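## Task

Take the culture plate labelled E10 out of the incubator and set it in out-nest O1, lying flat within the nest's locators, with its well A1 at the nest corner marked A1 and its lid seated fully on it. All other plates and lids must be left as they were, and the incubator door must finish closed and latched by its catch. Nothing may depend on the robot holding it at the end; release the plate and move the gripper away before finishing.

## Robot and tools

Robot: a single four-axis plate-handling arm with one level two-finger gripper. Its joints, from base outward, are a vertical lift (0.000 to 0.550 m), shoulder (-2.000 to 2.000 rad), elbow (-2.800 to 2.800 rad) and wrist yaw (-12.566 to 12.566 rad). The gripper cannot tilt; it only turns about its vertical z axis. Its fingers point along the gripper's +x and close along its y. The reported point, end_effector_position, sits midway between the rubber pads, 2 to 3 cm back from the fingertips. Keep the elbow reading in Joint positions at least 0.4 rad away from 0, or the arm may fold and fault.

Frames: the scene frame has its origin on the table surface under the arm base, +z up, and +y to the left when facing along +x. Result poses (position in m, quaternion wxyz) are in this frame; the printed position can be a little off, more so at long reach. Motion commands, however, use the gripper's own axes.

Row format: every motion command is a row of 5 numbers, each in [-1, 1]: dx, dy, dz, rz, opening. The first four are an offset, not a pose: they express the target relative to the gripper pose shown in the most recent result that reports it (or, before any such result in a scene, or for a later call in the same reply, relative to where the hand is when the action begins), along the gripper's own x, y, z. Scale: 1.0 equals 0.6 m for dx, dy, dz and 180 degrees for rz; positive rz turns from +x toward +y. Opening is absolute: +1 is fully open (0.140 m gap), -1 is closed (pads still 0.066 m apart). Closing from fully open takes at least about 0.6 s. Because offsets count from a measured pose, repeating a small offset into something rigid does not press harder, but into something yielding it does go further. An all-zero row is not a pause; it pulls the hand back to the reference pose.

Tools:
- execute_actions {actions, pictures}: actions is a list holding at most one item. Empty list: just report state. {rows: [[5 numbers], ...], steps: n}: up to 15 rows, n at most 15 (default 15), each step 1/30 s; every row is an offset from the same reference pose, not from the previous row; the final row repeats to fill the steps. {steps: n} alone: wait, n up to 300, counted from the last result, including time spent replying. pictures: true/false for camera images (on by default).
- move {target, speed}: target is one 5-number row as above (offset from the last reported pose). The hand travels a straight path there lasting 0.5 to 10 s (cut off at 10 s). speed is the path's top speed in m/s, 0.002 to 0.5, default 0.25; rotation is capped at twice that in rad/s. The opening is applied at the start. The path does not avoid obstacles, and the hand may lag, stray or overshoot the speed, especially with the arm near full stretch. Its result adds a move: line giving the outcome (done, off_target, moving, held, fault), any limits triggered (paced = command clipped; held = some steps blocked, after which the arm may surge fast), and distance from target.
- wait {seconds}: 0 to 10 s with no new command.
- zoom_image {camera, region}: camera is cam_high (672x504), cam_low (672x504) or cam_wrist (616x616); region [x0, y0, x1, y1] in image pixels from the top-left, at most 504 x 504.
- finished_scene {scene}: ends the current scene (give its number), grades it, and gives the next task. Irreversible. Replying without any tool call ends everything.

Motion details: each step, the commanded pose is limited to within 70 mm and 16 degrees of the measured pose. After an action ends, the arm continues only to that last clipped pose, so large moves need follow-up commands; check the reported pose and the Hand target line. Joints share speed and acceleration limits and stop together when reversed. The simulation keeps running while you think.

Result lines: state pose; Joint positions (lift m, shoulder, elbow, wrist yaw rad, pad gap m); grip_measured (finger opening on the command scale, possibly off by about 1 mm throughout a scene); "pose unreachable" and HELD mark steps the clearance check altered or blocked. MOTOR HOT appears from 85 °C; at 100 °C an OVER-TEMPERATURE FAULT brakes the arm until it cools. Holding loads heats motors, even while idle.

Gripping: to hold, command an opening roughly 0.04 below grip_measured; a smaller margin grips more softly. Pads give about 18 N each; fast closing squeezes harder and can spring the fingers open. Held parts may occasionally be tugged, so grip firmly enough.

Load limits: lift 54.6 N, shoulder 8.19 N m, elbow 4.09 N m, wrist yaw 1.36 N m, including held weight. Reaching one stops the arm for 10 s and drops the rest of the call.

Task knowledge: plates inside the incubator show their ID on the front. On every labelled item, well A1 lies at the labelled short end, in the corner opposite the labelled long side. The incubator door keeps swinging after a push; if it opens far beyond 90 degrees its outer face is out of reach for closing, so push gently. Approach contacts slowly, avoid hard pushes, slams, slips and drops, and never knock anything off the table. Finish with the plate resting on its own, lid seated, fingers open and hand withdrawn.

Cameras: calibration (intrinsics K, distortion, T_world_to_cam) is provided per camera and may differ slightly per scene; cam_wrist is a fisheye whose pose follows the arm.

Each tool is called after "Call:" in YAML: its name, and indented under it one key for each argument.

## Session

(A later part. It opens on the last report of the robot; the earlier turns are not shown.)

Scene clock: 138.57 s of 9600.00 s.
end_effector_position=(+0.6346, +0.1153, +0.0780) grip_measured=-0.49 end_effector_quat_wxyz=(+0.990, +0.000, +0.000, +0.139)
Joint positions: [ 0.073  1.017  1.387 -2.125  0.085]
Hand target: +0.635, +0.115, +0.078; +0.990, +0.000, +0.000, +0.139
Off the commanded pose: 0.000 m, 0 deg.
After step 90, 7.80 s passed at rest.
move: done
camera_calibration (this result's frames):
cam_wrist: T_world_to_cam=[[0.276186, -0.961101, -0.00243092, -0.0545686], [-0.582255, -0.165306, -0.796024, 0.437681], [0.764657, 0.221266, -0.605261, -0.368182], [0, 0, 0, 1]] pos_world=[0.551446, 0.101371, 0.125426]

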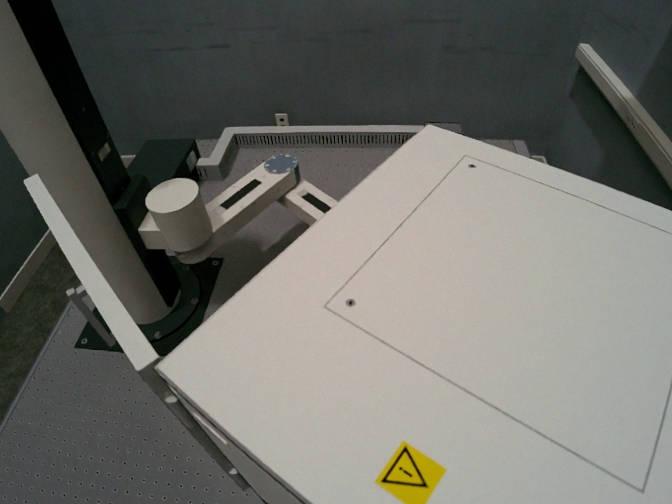

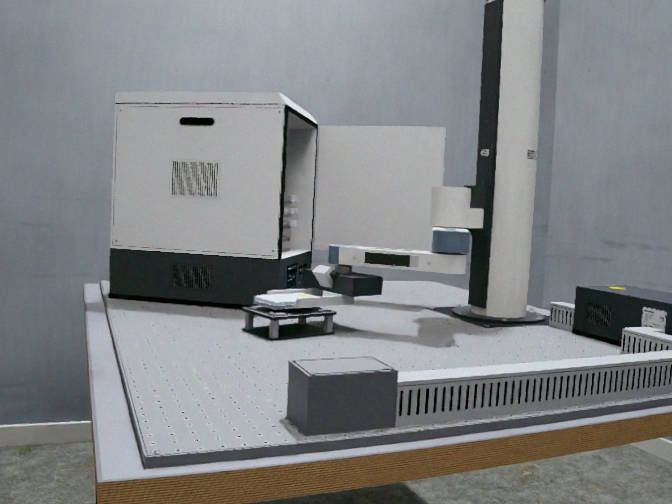

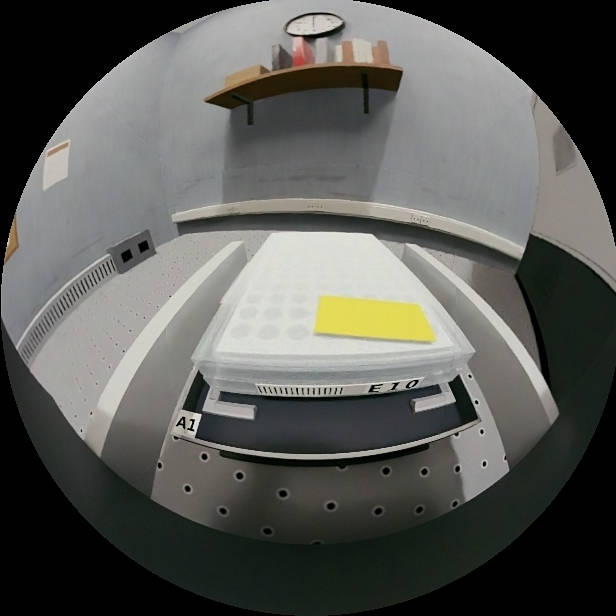

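Call:
zoom_image:
  camera: "cam_wrist"
  region: [166, 350, 306, 460]

Call:
zoom_image:
  camera: "cam_wrist"
  region: [356, 350, 496, 460]

Region (166, 350, 306, 460) of cam_wrist's 616x616 image, scaled by 3.600, with more detail than that image has; it fills the top 396 rows of this view, and the rest is white.

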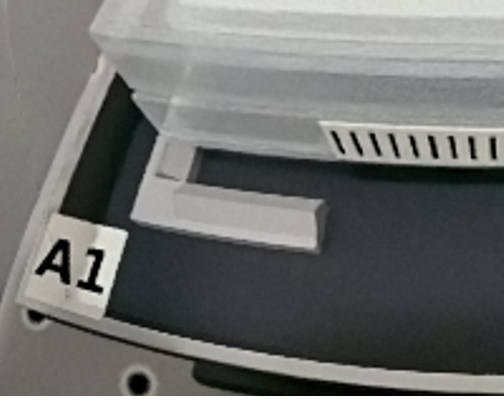

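Region (356, 350, 496, 460) of cam_wrist's 616x616 image, scaled by 3.600, with more detail than that image has; it fills the top 396 rows of this view, and the rest is white.

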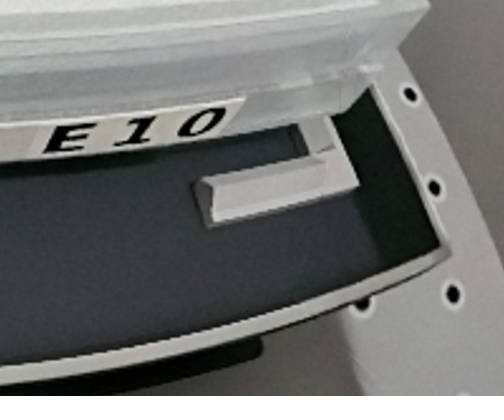

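Call:
move:
  target: [-0.0005, 0.0005, -0.014, 0, -0.535]
  speed: 0.006

Scene clock: 149.37 s of 9600.00 s.
end_effector_position=(+0.6342, +0.1155, +0.0696) grip_measured=-0.49 end_effector_quat_wxyz=(+0.990, +0.000, +0.000, +0.139)
Joint positions: [ 0.065  1.018  1.386 -2.125  0.085]
Hand target: +0.634, +0.115, +0.070; +0.990, +0.000, +0.000, +0.139
Off the commanded pose: 0.000 m, 0 deg.
After step 90, 6.17 s passed at rest.
move: done
camera_calibration (this result's frames):
cam_wrist: T_world_to_cam=[[0.276117, -0.961121, -0.00243092, -0.0542837], [-0.582266, -0.165264, -0.796024, 0.430838], [0.764673, 0.221211, -0.605261, -0.373052], [0, 0, 0, 1]] pos_world=[0.551114, 0.101552, 0.117031]

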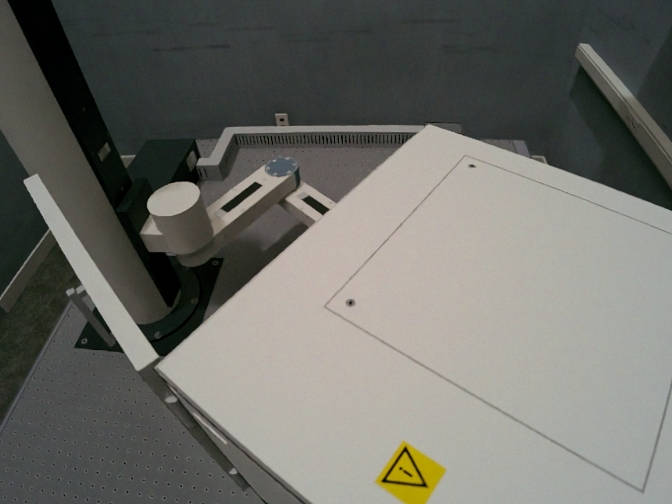

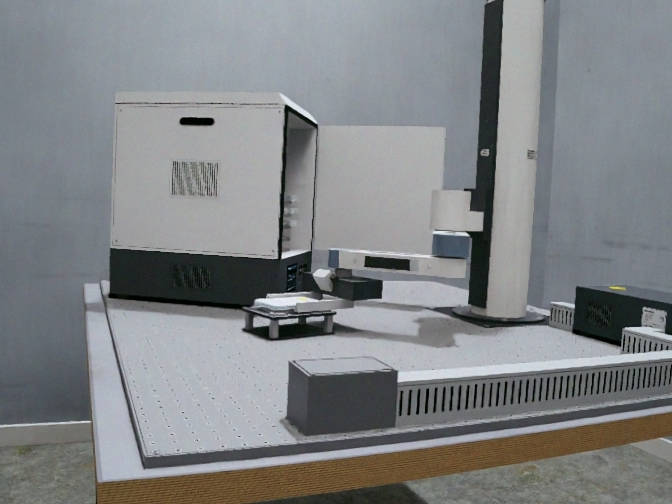

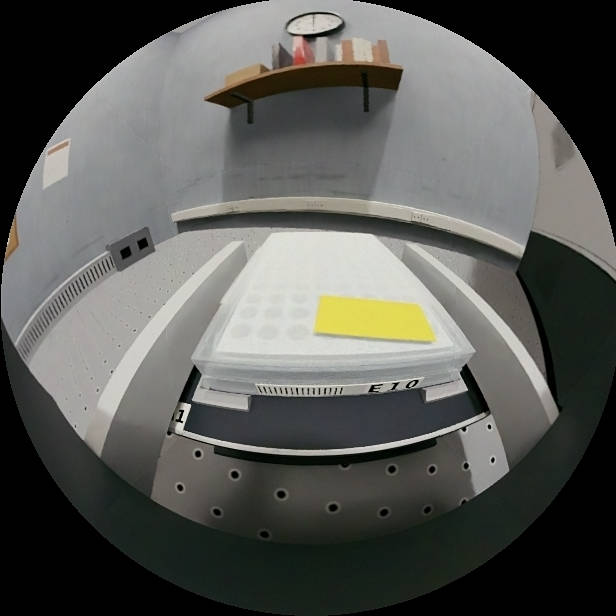

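Call:
zoom_image:
  camera: "cam_wrist"
  region: [176, 340, 496, 440]

Call:
zoom_image:
  camera: "cam_low"
  region: [230, 270, 370, 350]

Region (176, 340, 496, 440) of cam_wrist's 616x616 image, scaled by 1.575, with more detail than that image has; it fills the top 158 rows of this view, and the rest is white.

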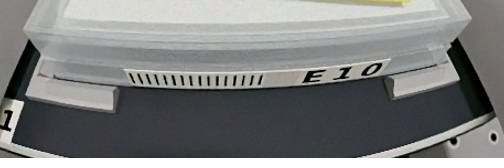

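Region (230, 270, 370, 350) of cam_low's 672x504 image, scaled by 3.600, with more detail than that image has; it fills the top 288 rows of this view, and the rest is white.

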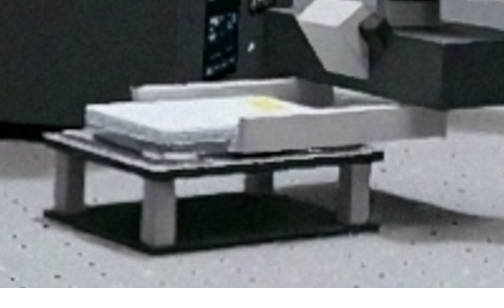

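Call:
move:
  target: [0, 0, -0.002, 0, -0.535]
  speed: 0.003

Scene clock: 153.60 s of 9600.00 s.
end_effector_position=(+0.6342, +0.1154, +0.0684) grip_measured=-0.49 end_effector_quat_wxyz=(+0.990, +0.000, +0.000, +0.139)
Joint positions: [ 0.063  1.018  1.386 -2.125  0.085]
Hand target: +0.634, +0.115, +0.068; +0.990, +0.000, +0.000, +0.139
Off the commanded pose: 0.000 m, 0 deg.
After step 90, 0.53 s passed at rest.
move: done
camera_calibration (this result's frames):
cam_wrist: T_world_to_cam=[[0.276079, -0.961132, -0.00243092, -0.0542735], [-0.582273, -0.165241, -0.796024, 0.4299], [0.764682, 0.221181, -0.605261, -0.37376], [0, 0, 0, 1]] pos_world=[0.551111, 0.101542, 0.115856]

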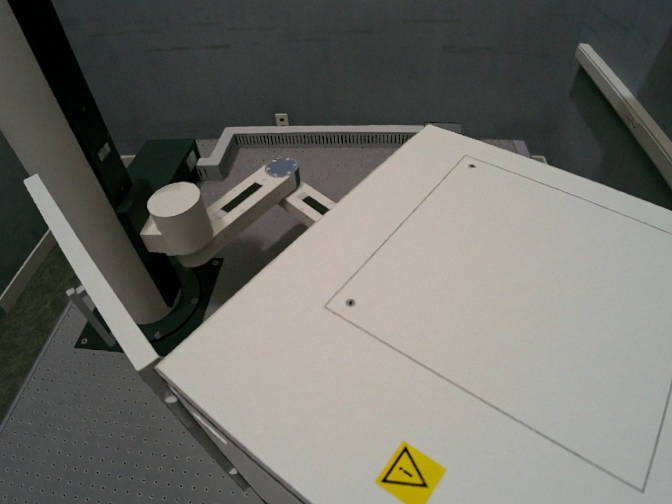

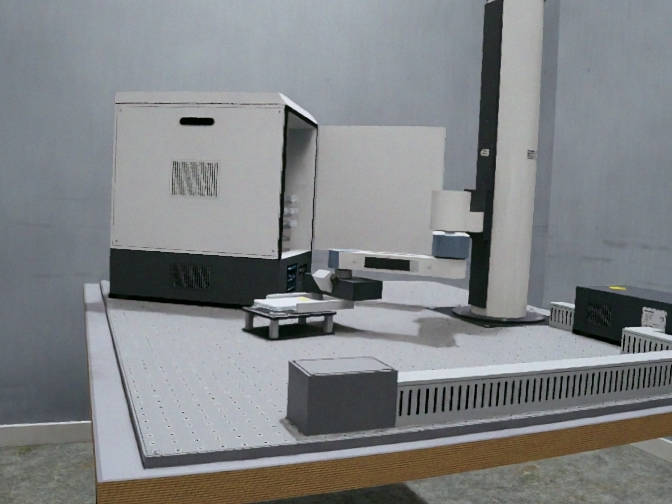

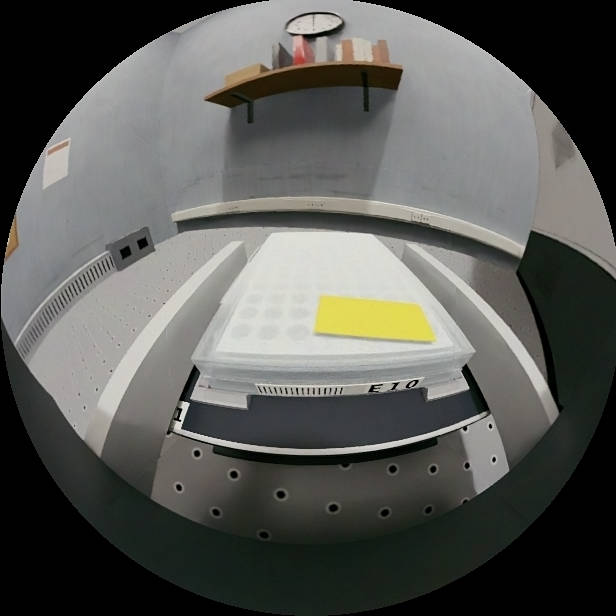

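Call:
move:
  target: [0, 0, -0.0015, 0, -0.535]
  speed: 0.003

Scene clock: 156.47 s of 9600.00 s.
end_effector_position=(+0.6342, +0.1154, +0.0679) grip_measured=-0.49 end_effector_quat_wxyz=(+0.990, +0.000, +0.000, +0.139)
Joint positions: [ 0.063  1.018  1.386 -2.125  0.085]
Hand target: +0.634, +0.115, +0.067; +0.990, +0.000, +0.000, +0.139
Off the commanded pose: 0.000 m, 0 deg.
move: done
camera_calibration (this result's frames):
cam_wrist: T_world_to_cam=[[0.276096, -0.961127, -0.00243092, -0.0542852], [-0.58227, -0.165251, -0.796024, 0.429521], [0.764678, 0.221194, -0.605261, -0.374042], [0, 0, 0, 1]] pos_world=[0.551107, 0.10154, 0.115384]

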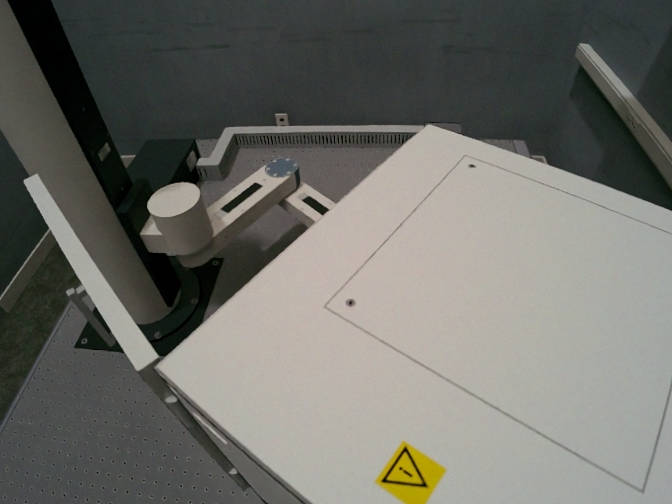

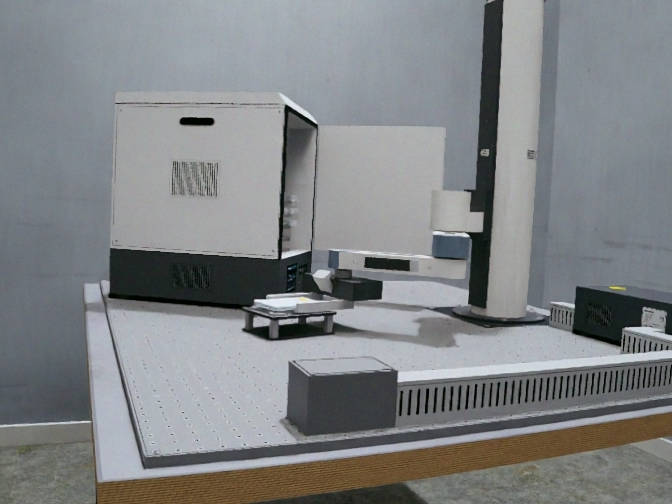

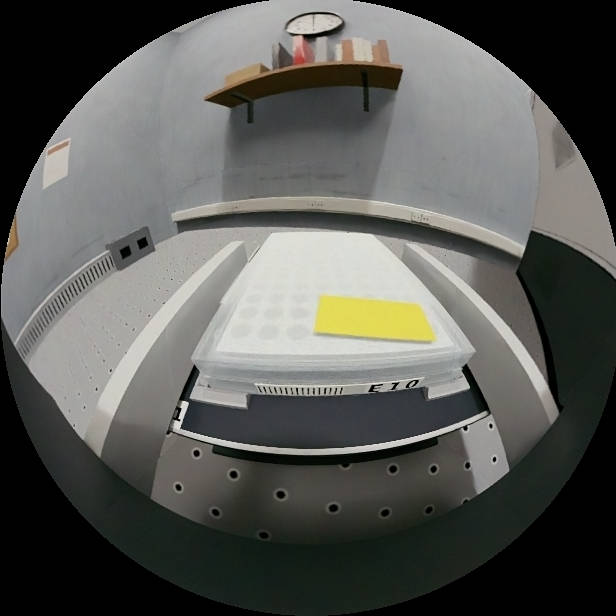

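Contact reached (stalled at 0.0679). Release gently.

Call:
execute_actions:
  actions:
    - {"rows": [[0,0,0.0004,0,-0.525],[0,0,0.0004,0,-0.515],[0,0,0.0004,0,-0.505],[0,0,0.0004,0,-0.495],[0,0,0.0004,0,-0.485],[0,0,0.0004,0,-0.475],[0,0,0.0004,0,-0.46],[0,0,0.0004,0,-0.44],[0,0,0.0004,0,-0.41],[0,0,0.0004,0,-0.37],[0,0,0.0004,0,-0.32],[0,0,0.0004,0,-0.26],[0,0,0.0004,0,-0.2],[0,0,0.0004,0,-0.12],[0,0,0.0004,0,-0.05]], "steps": 15}
  pictures: false

Call:
move:
  target: [0, 0, 0.1, 0, -0.05]
  speed: 0.08

Scene clock: 162.30 s of 9600.00 s.
end_effector_position=(+0.6342, +0.1154, +0.0682) grip_measured=-0.08 end_effector_quat_wxyz=(+0.990, +0.000, +0.000, +0.139)
Joint positions: [ 0.063  1.018  1.386 -2.125  0.1  ]
Hand target: +0.634, +0.115, +0.068; +0.990, +0.000, +0.000, +0.139
Off the commanded pose: 0.000 m, 0 deg.
Steps of this call (steps 1 to 90: nothing new was sent; then 2.33 s passed at rest; steps 91 to 105: all 15 steps of this action). Readings (end_effector_position):
91: (+0.6342, +0.1154, +0.0680)
92: (+0.6342, +0.1154, +0.0683)
94: (+0.6342, +0.1154, +0.0682)
98: (+0.6342, +0.1154, +0.0682)
105: the state above

Scene clock: 163.57 s of 9600.00 s.
end_effector_position=(+0.6342, +0.1155, +0.1283) grip_measured=-0.05 end_effector_quat_wxyz=(+0.990, +0.000, +0.000, +0.139)
Joint positions: [ 0.123  1.018  1.386 -2.125  0.101]
Hand target: +0.634, +0.115, +0.128; +0.990, +0.000, +0.000, +0.139
Off the commanded pose: 0.000 m, 0 deg.
move: done
camera_calibration (this result's frames):
cam_wrist: T_world_to_cam=[[0.276147, -0.961112, -0.00243092, -0.0541588], [-0.582261, -0.165282, -0.796024, 0.477558], [0.764666, 0.221235, -0.605261, -0.337524], [0, 0, 0, 1]] pos_world=[0.551112, 0.101551, 0.175726]

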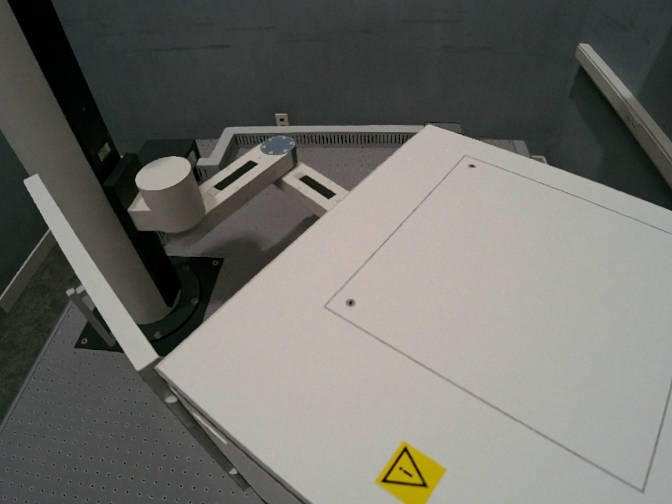

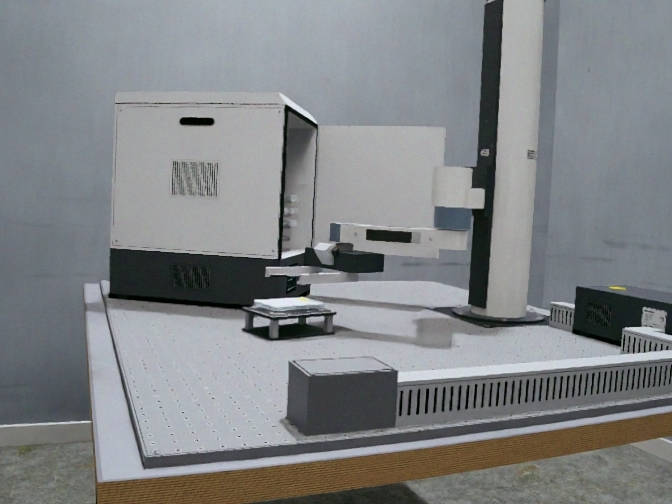

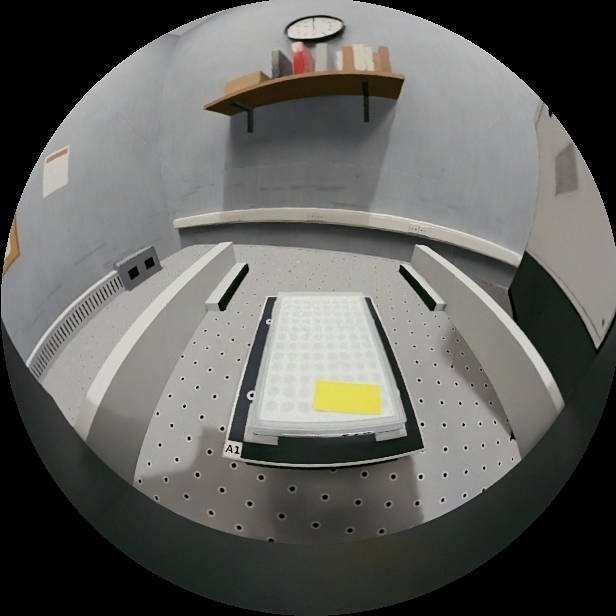

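Call:
zoom_image:
  camera: "cam_low"
  region: [235, 285, 345, 345]

Region (235, 285, 345, 345) of cam_low's 672x504 image, scaled by 4.582, with more detail than that image has; it fills the top 275 rows of this view, and the rest is white.

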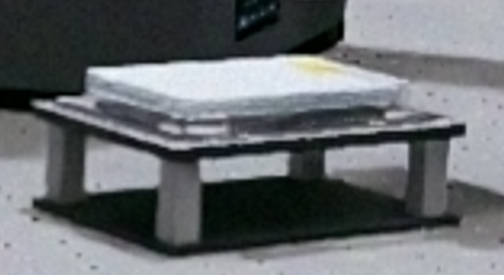

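Call:
move:
  target: [-0.399, -0.236, 0.709, -0.0888, -1]
  speed: 0.3

Scene clock: 185.57 s of 9600.00 s.
end_effector_position=(+0.4432, -0.0867, +0.5537) grip_measured=-1.00 end_effector_quat_wxyz=(+1.000, +0.000, +0.000, -0.000)
Joint positions: [ 0.549  0.434  0.585 -1.019  0.066]
Hand target: +0.443, -0.087, +0.554; +1.000, +0.000, +0.000, -0.000
Off the commanded pose: 0.000 m, 0 deg.
After step 90, 16.87 s passed at rest.
move: done
camera_calibration (this result's frames):
cam_wrist: T_world_to_cam=[[0.000132842, -0.999997, -0.00243092, -0.0757387], [-0.605263, 0.00185467, -0.796024, 0.696251], [0.796026, 0.00157709, -0.605261, 0.0778837], [0, 0, 0, 1]] pos_world=[0.359427, -0.0771526, 0.601188]

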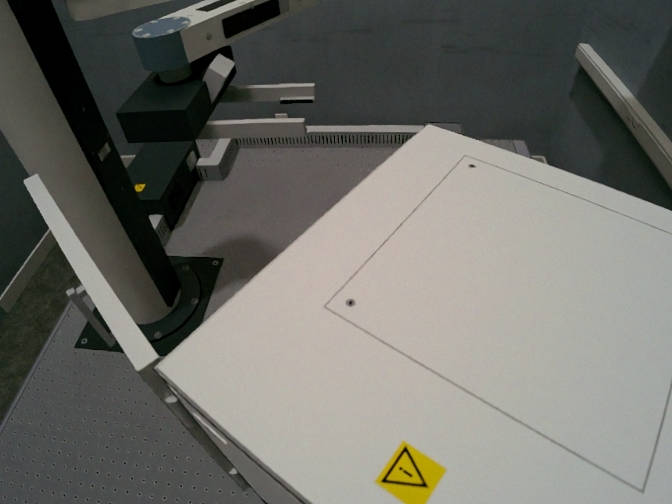

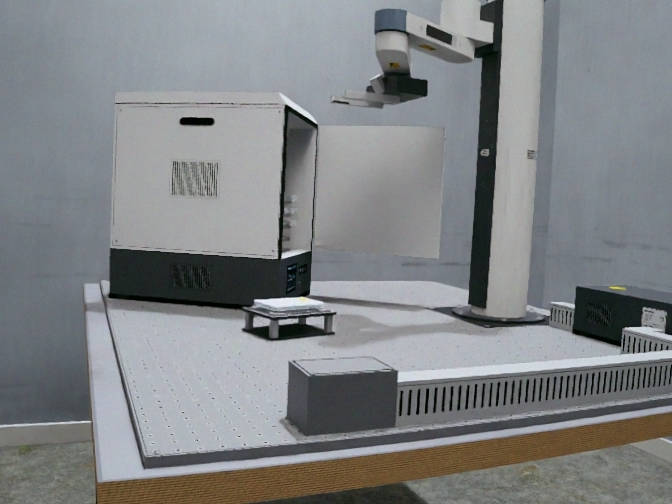

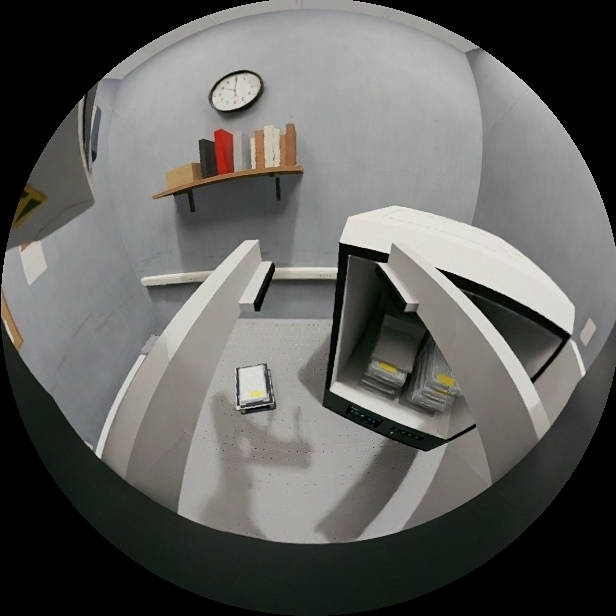

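Call:
move:
  target: [-0.4887, -0.5222, 0, 0, -1]
  speed: 0.2

Scene clock: 195.40 s of 9600.00 s.
end_effector_position=(+0.1500, -0.4000, +0.5537) grip_measured=-1.00 end_effector_quat_wxyz=(+1.000, +0.000, +0.000, -0.000)
Joint positions: [ 0.549 -1.424  1.962 -0.539  0.066]
Hand target: +0.150, -0.400, +0.554; +1.000, +0.000, +0.000, -0.000
Off the commanded pose: 0.000 m, 0 deg.
After step 90, 4.30 s passed at rest.
move: done
camera_calibration (this result's frames):
cam_wrist: T_world_to_cam=[[0.00026272, -0.999997, -0.00243092, -0.389005], [-0.605263, 0.00177606, -0.796024, 0.519355], [0.796026, 0.00168048, -0.605261, 0.311832], [0, 0, 0, 1]] pos_world=[0.0662227, -0.39045, 0.601213]

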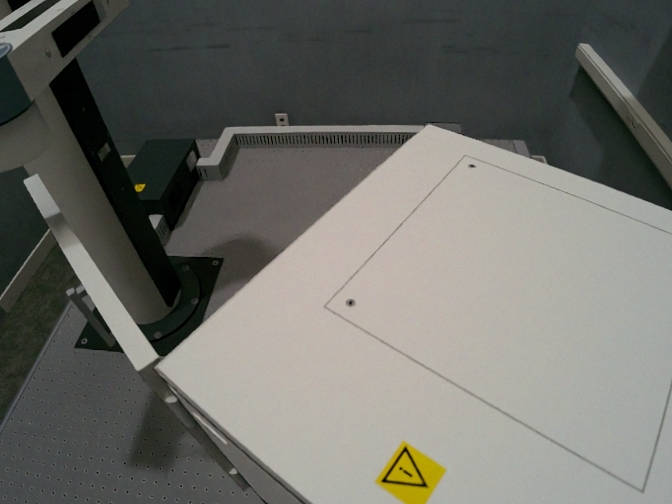

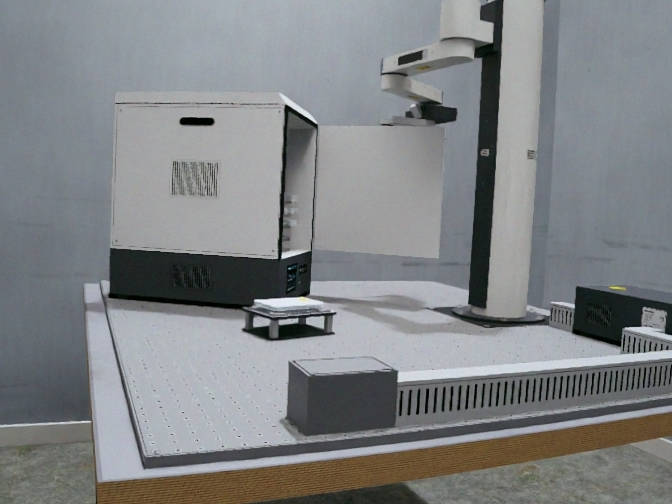

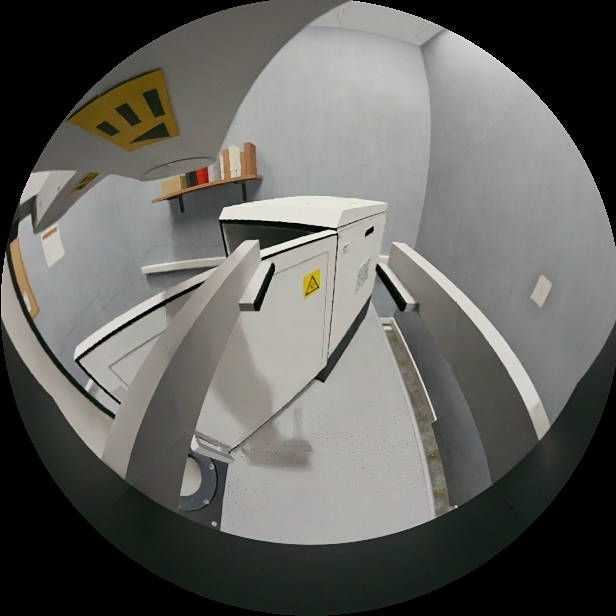

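Call:
execute_actions:
  actions: []

Scene clock: 201.87 s of 9600.00 s.
end_effector_position=(+0.1500, -0.4000, +0.5537) grip_measured=-1.00 end_effector_quat_wxyz=(+1.000, +0.000, +0.000, -0.000)
Joint positions: [ 0.549 -1.424  1.962 -0.539  0.066]
Hand target: +0.150, -0.400, +0.554; +1.000, +0.000, +0.000, -0.000
Off the commanded pose: 0.000 m, 0 deg.
Steps of this call (steps 1 to 90: nothing new was sent; then 3.47 s passed at rest). Readings (end_effector_position):
1: (+0.1500, -0.4000, +0.5537)
2: (+0.1500, -0.4000, +0.5537)
4: (+0.1500, -0.4000, +0.5537)
8: (+0.1500, -0.4000, +0.5537)
90: the state above
camera_calibration (this result's frames):
cam_wrist: T_world_to_cam=[[0.000296874, -0.999997, -0.00243092, -0.389011], [-0.605263, 0.00175539, -0.796024, 0.519355], [0.796026, 0.00170767, -0.605261, 0.311832], [0, 0, 0, 1]] pos_world=[0.0662359, -0.390454, 0.601213]

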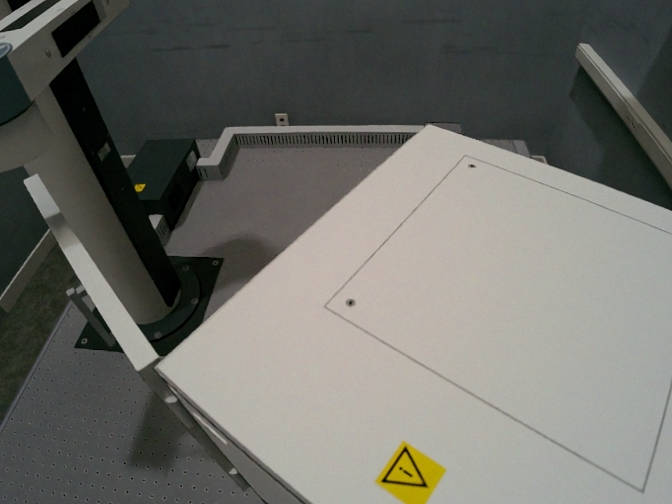

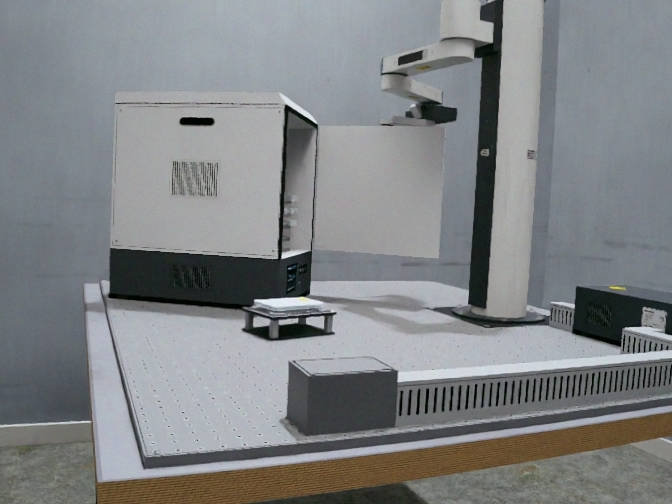

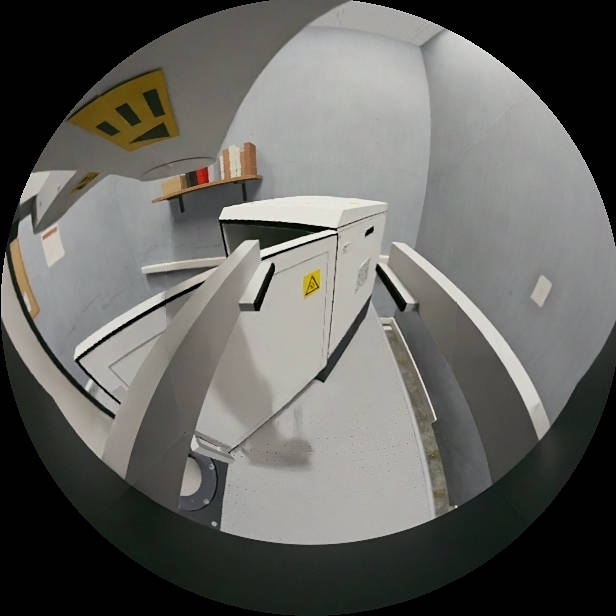

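Call:
move:
  target: [0.05, 0.05, -0.093, 0, -1]
  speed: 0.08

Scene clock: 209.60 s of 9600.00 s.
end_effector_position=(+0.1800, -0.3701, +0.4979) grip_measured=-1.00 end_effector_quat_wxyz=(+1.000, +0.000, +0.000, -0.000)
Joint positions: [ 0.493 -1.273  1.713 -0.441  0.066]
Hand target: +0.180, -0.370, +0.498; +1.000, +0.000, +0.000, -0.000
Off the commanded pose: 0.000 m, 0 deg.
After step 90, 3.57 s passed at rest.
move: done
camera_calibration (this result's frames):
cam_wrist: T_world_to_cam=[[0.00025828, -0.999997, -0.00243092, -0.359183], [-0.605263, 0.00177875, -0.796024, 0.493044], [0.796026, 0.00167694, -0.605261, 0.254023], [0, 0, 0, 1]] pos_world=[0.0963053, -0.360485, 0.545351]

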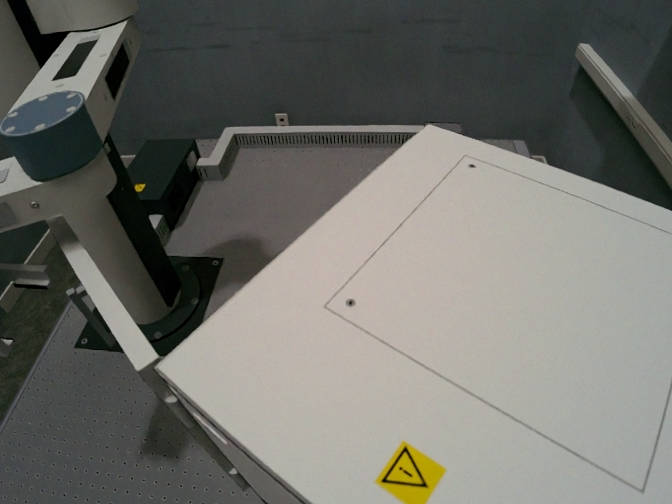

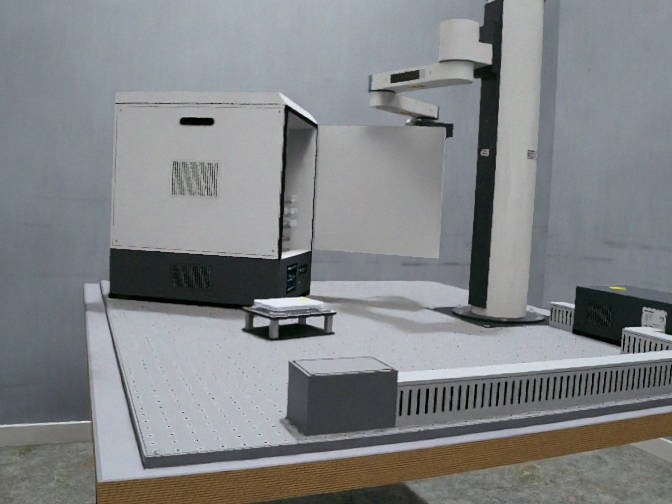

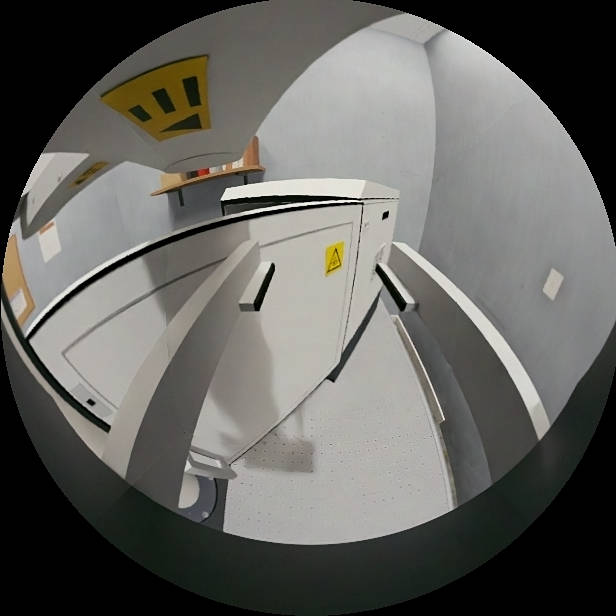

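Call:
move:
  target: [0.25, 0.15, 0, 0, -1]
  speed: 0.035

Scene clock: 220.13 s of 9600.00 s.
end_effector_position=(+0.3301, -0.2799, +0.4979) grip_measured=-1.00 end_effector_quat_wxyz=(+1.000, +0.000, +0.000, +0.000)
Joint positions: [ 0.493 -0.632  1.13  -0.498  0.066]
Hand target: +0.330, -0.280, +0.498; +1.000, +0.000, +0.000, -0.000
Off the commanded pose: 0.000 m, 0 deg.
After step 90, 2.30 s passed at rest.
move: done
camera_calibration (this result's frames):
cam_wrist: T_world_to_cam=[[0.000906001, -0.999997, -0.00243092, -0.269326], [-0.605264, 0.00138671, -0.796024, 0.583582], [0.796024, 0.00219255, -0.605261, 0.134592], [0, 0, 0, 1]] pos_world=[0.246326, -0.270429, 0.545354]

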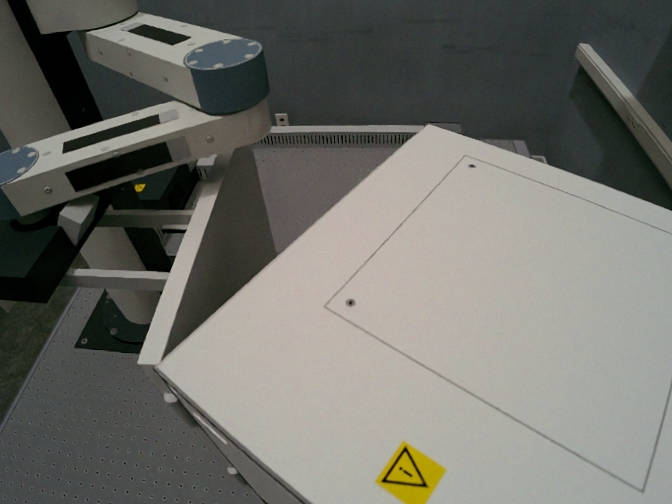

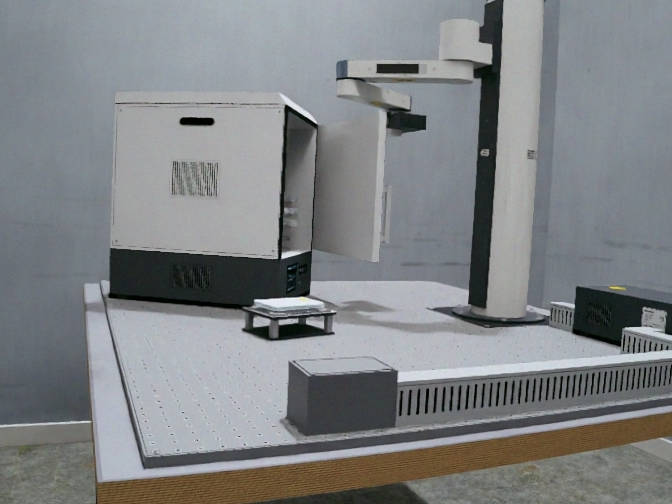

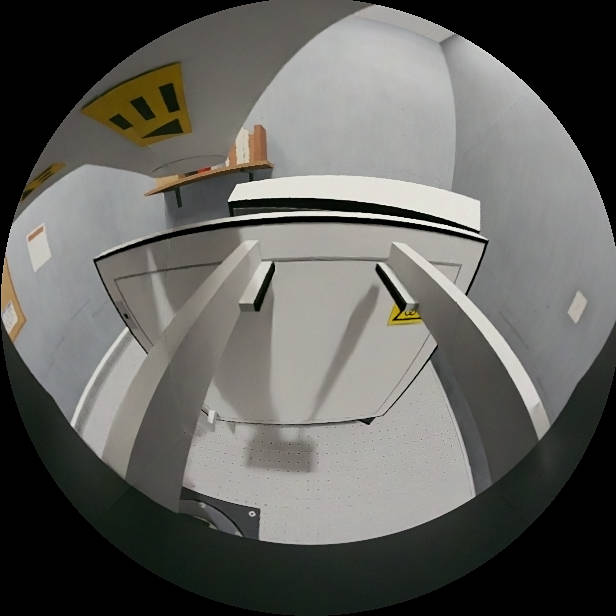

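Call:
move:
  target: [0.2467, 0.1717, 0, -0.1667, -1]
  speed: 0.045

Scene clock: 229.73 s of 9600.00 s.
end_effector_position=(+0.4778, -0.1767, +0.4979) grip_measured=-1.00 end_effector_quat_wxyz=(+0.966, +0.000, +0.000, -0.259)
Joint positions: [ 0.493  0.454  0.82  -1.798  0.066]
Hand target: +0.478, -0.177, +0.498; +0.966, +0.000, +0.000, -0.259
Off the commanded pose: 0.000 m, 0 deg.
After step 90, 0.53 s passed at rest.
move: done
camera_calibration (this result's frames):
cam_wrist: T_world_to_cam=[[-0.498965, -0.866619, -0.00243092, 0.0961793], [-0.523568, 0.303683, -0.796024, 0.687252], [0.690587, -0.395915, -0.605261, -0.00321969], [0, 0, 0, 1]] pos_world=[0.410037, -0.12663, 0.545354]

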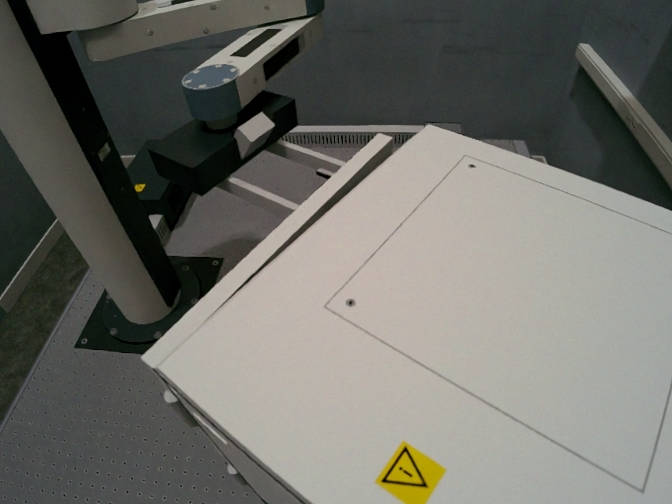

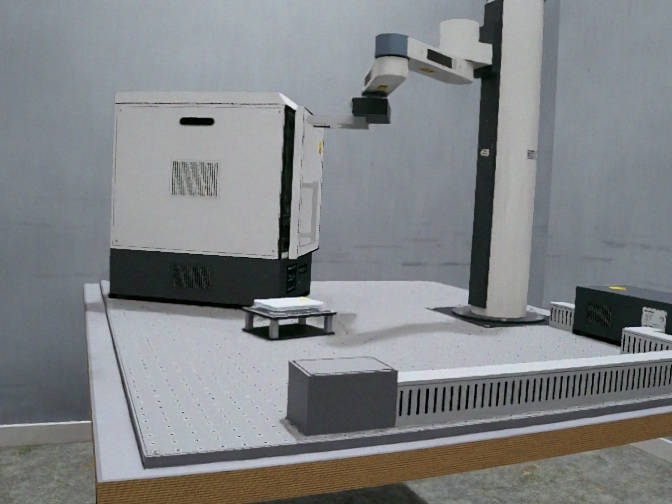

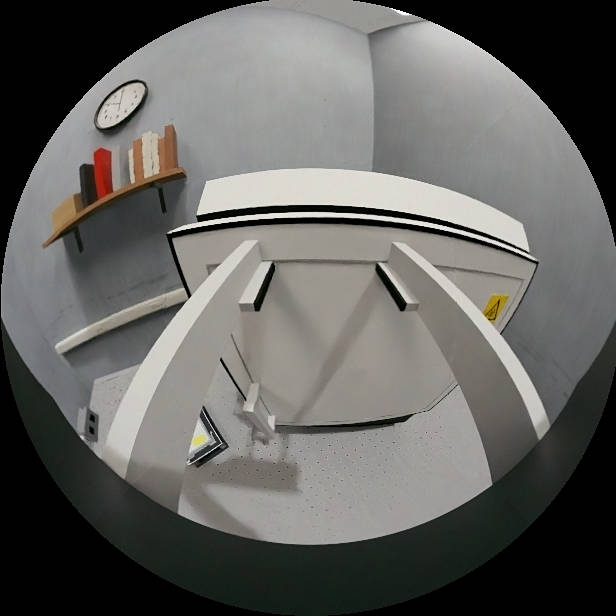

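Call:
zoom_image:
  camera: "cam_low"
  region: [240, 80, 400, 280]

Region (240, 80, 400, 280) of cam_low's 672x504 image, scaled by 2.520, with more detail than that image has; it fills the left 403 columns of this view, and the rest is white.

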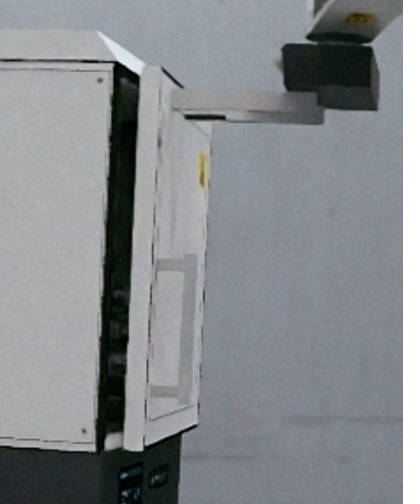

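Call:
move:
  target: [0.015, 0, 0, -0.011, -1]
  speed: 0.008

Call:
zoom_image:
  camera: "cam_low"
  region: [240, 80, 400, 280]

Scene clock: 238.57 s of 9600.00 s.
end_effector_position=(+0.4856, -0.1810, +0.4979) grip_measured=-1.00 end_effector_quat_wxyz=(+0.962, +0.000, +0.000, -0.275)
Joint positions: [ 0.493  0.466  0.859 -1.881  0.066]
Hand target: +0.486, -0.181, +0.498; +0.961, +0.000, +0.000, -0.275
Off the commanded pose: 0.000 m, 0 deg.
After step 90, 3.47 s passed at rest.
move: done
camera_calibration (this result's frames):
cam_wrist: T_world_to_cam=[[-0.527416, -0.849603, -0.00243092, 0.113261], [-0.513214, 0.32087, -0.796024, 0.690715], [0.677084, -0.418588, -0.605261, -0.00784273], [0, 0, 0, 1]] pos_world=[0.41953, -0.128686, 0.545354]

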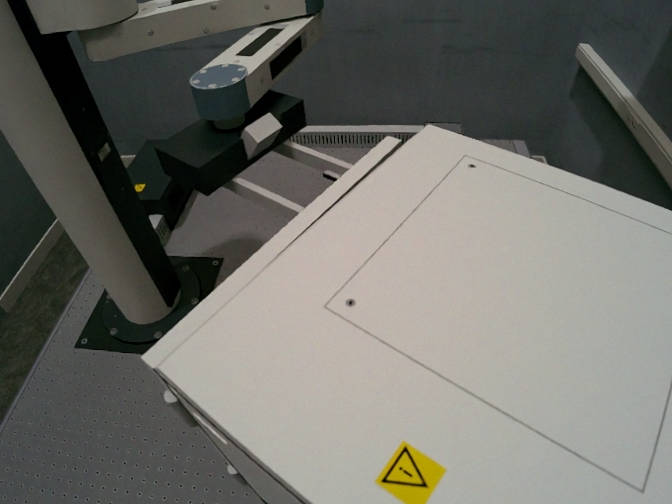

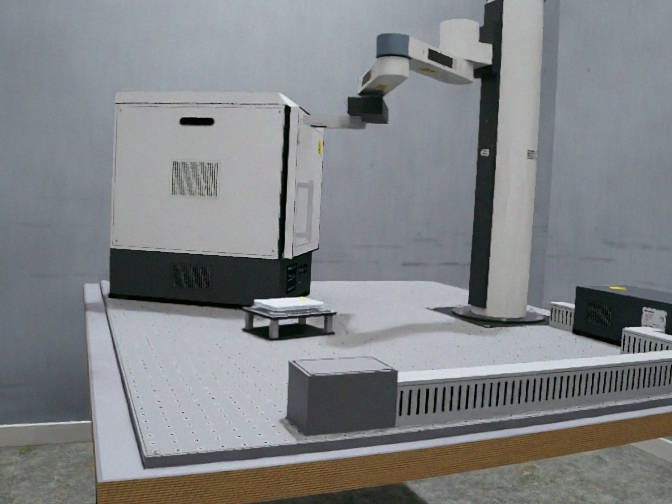

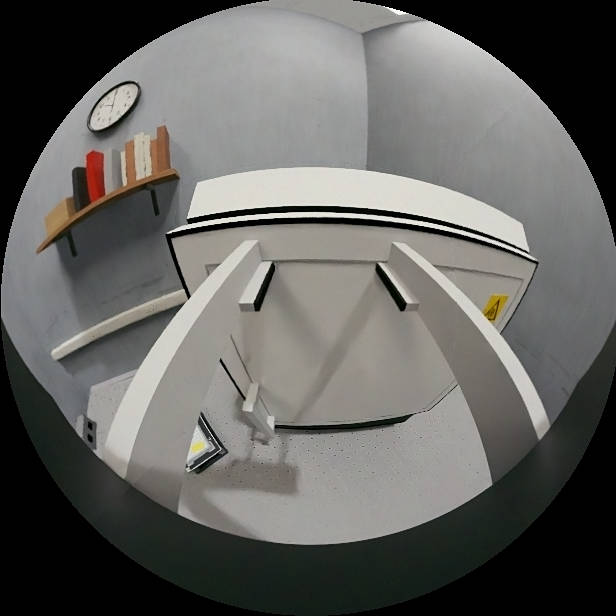

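Region (240, 80, 400, 280) of cam_low's 672x504 image, scaled by 2.520, with more detail than that image has; it fills the left 403 columns of this view, and the rest is white.

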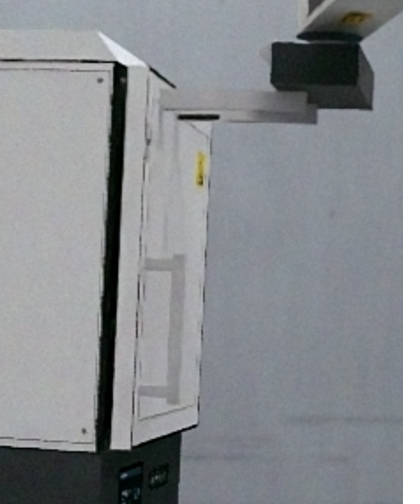

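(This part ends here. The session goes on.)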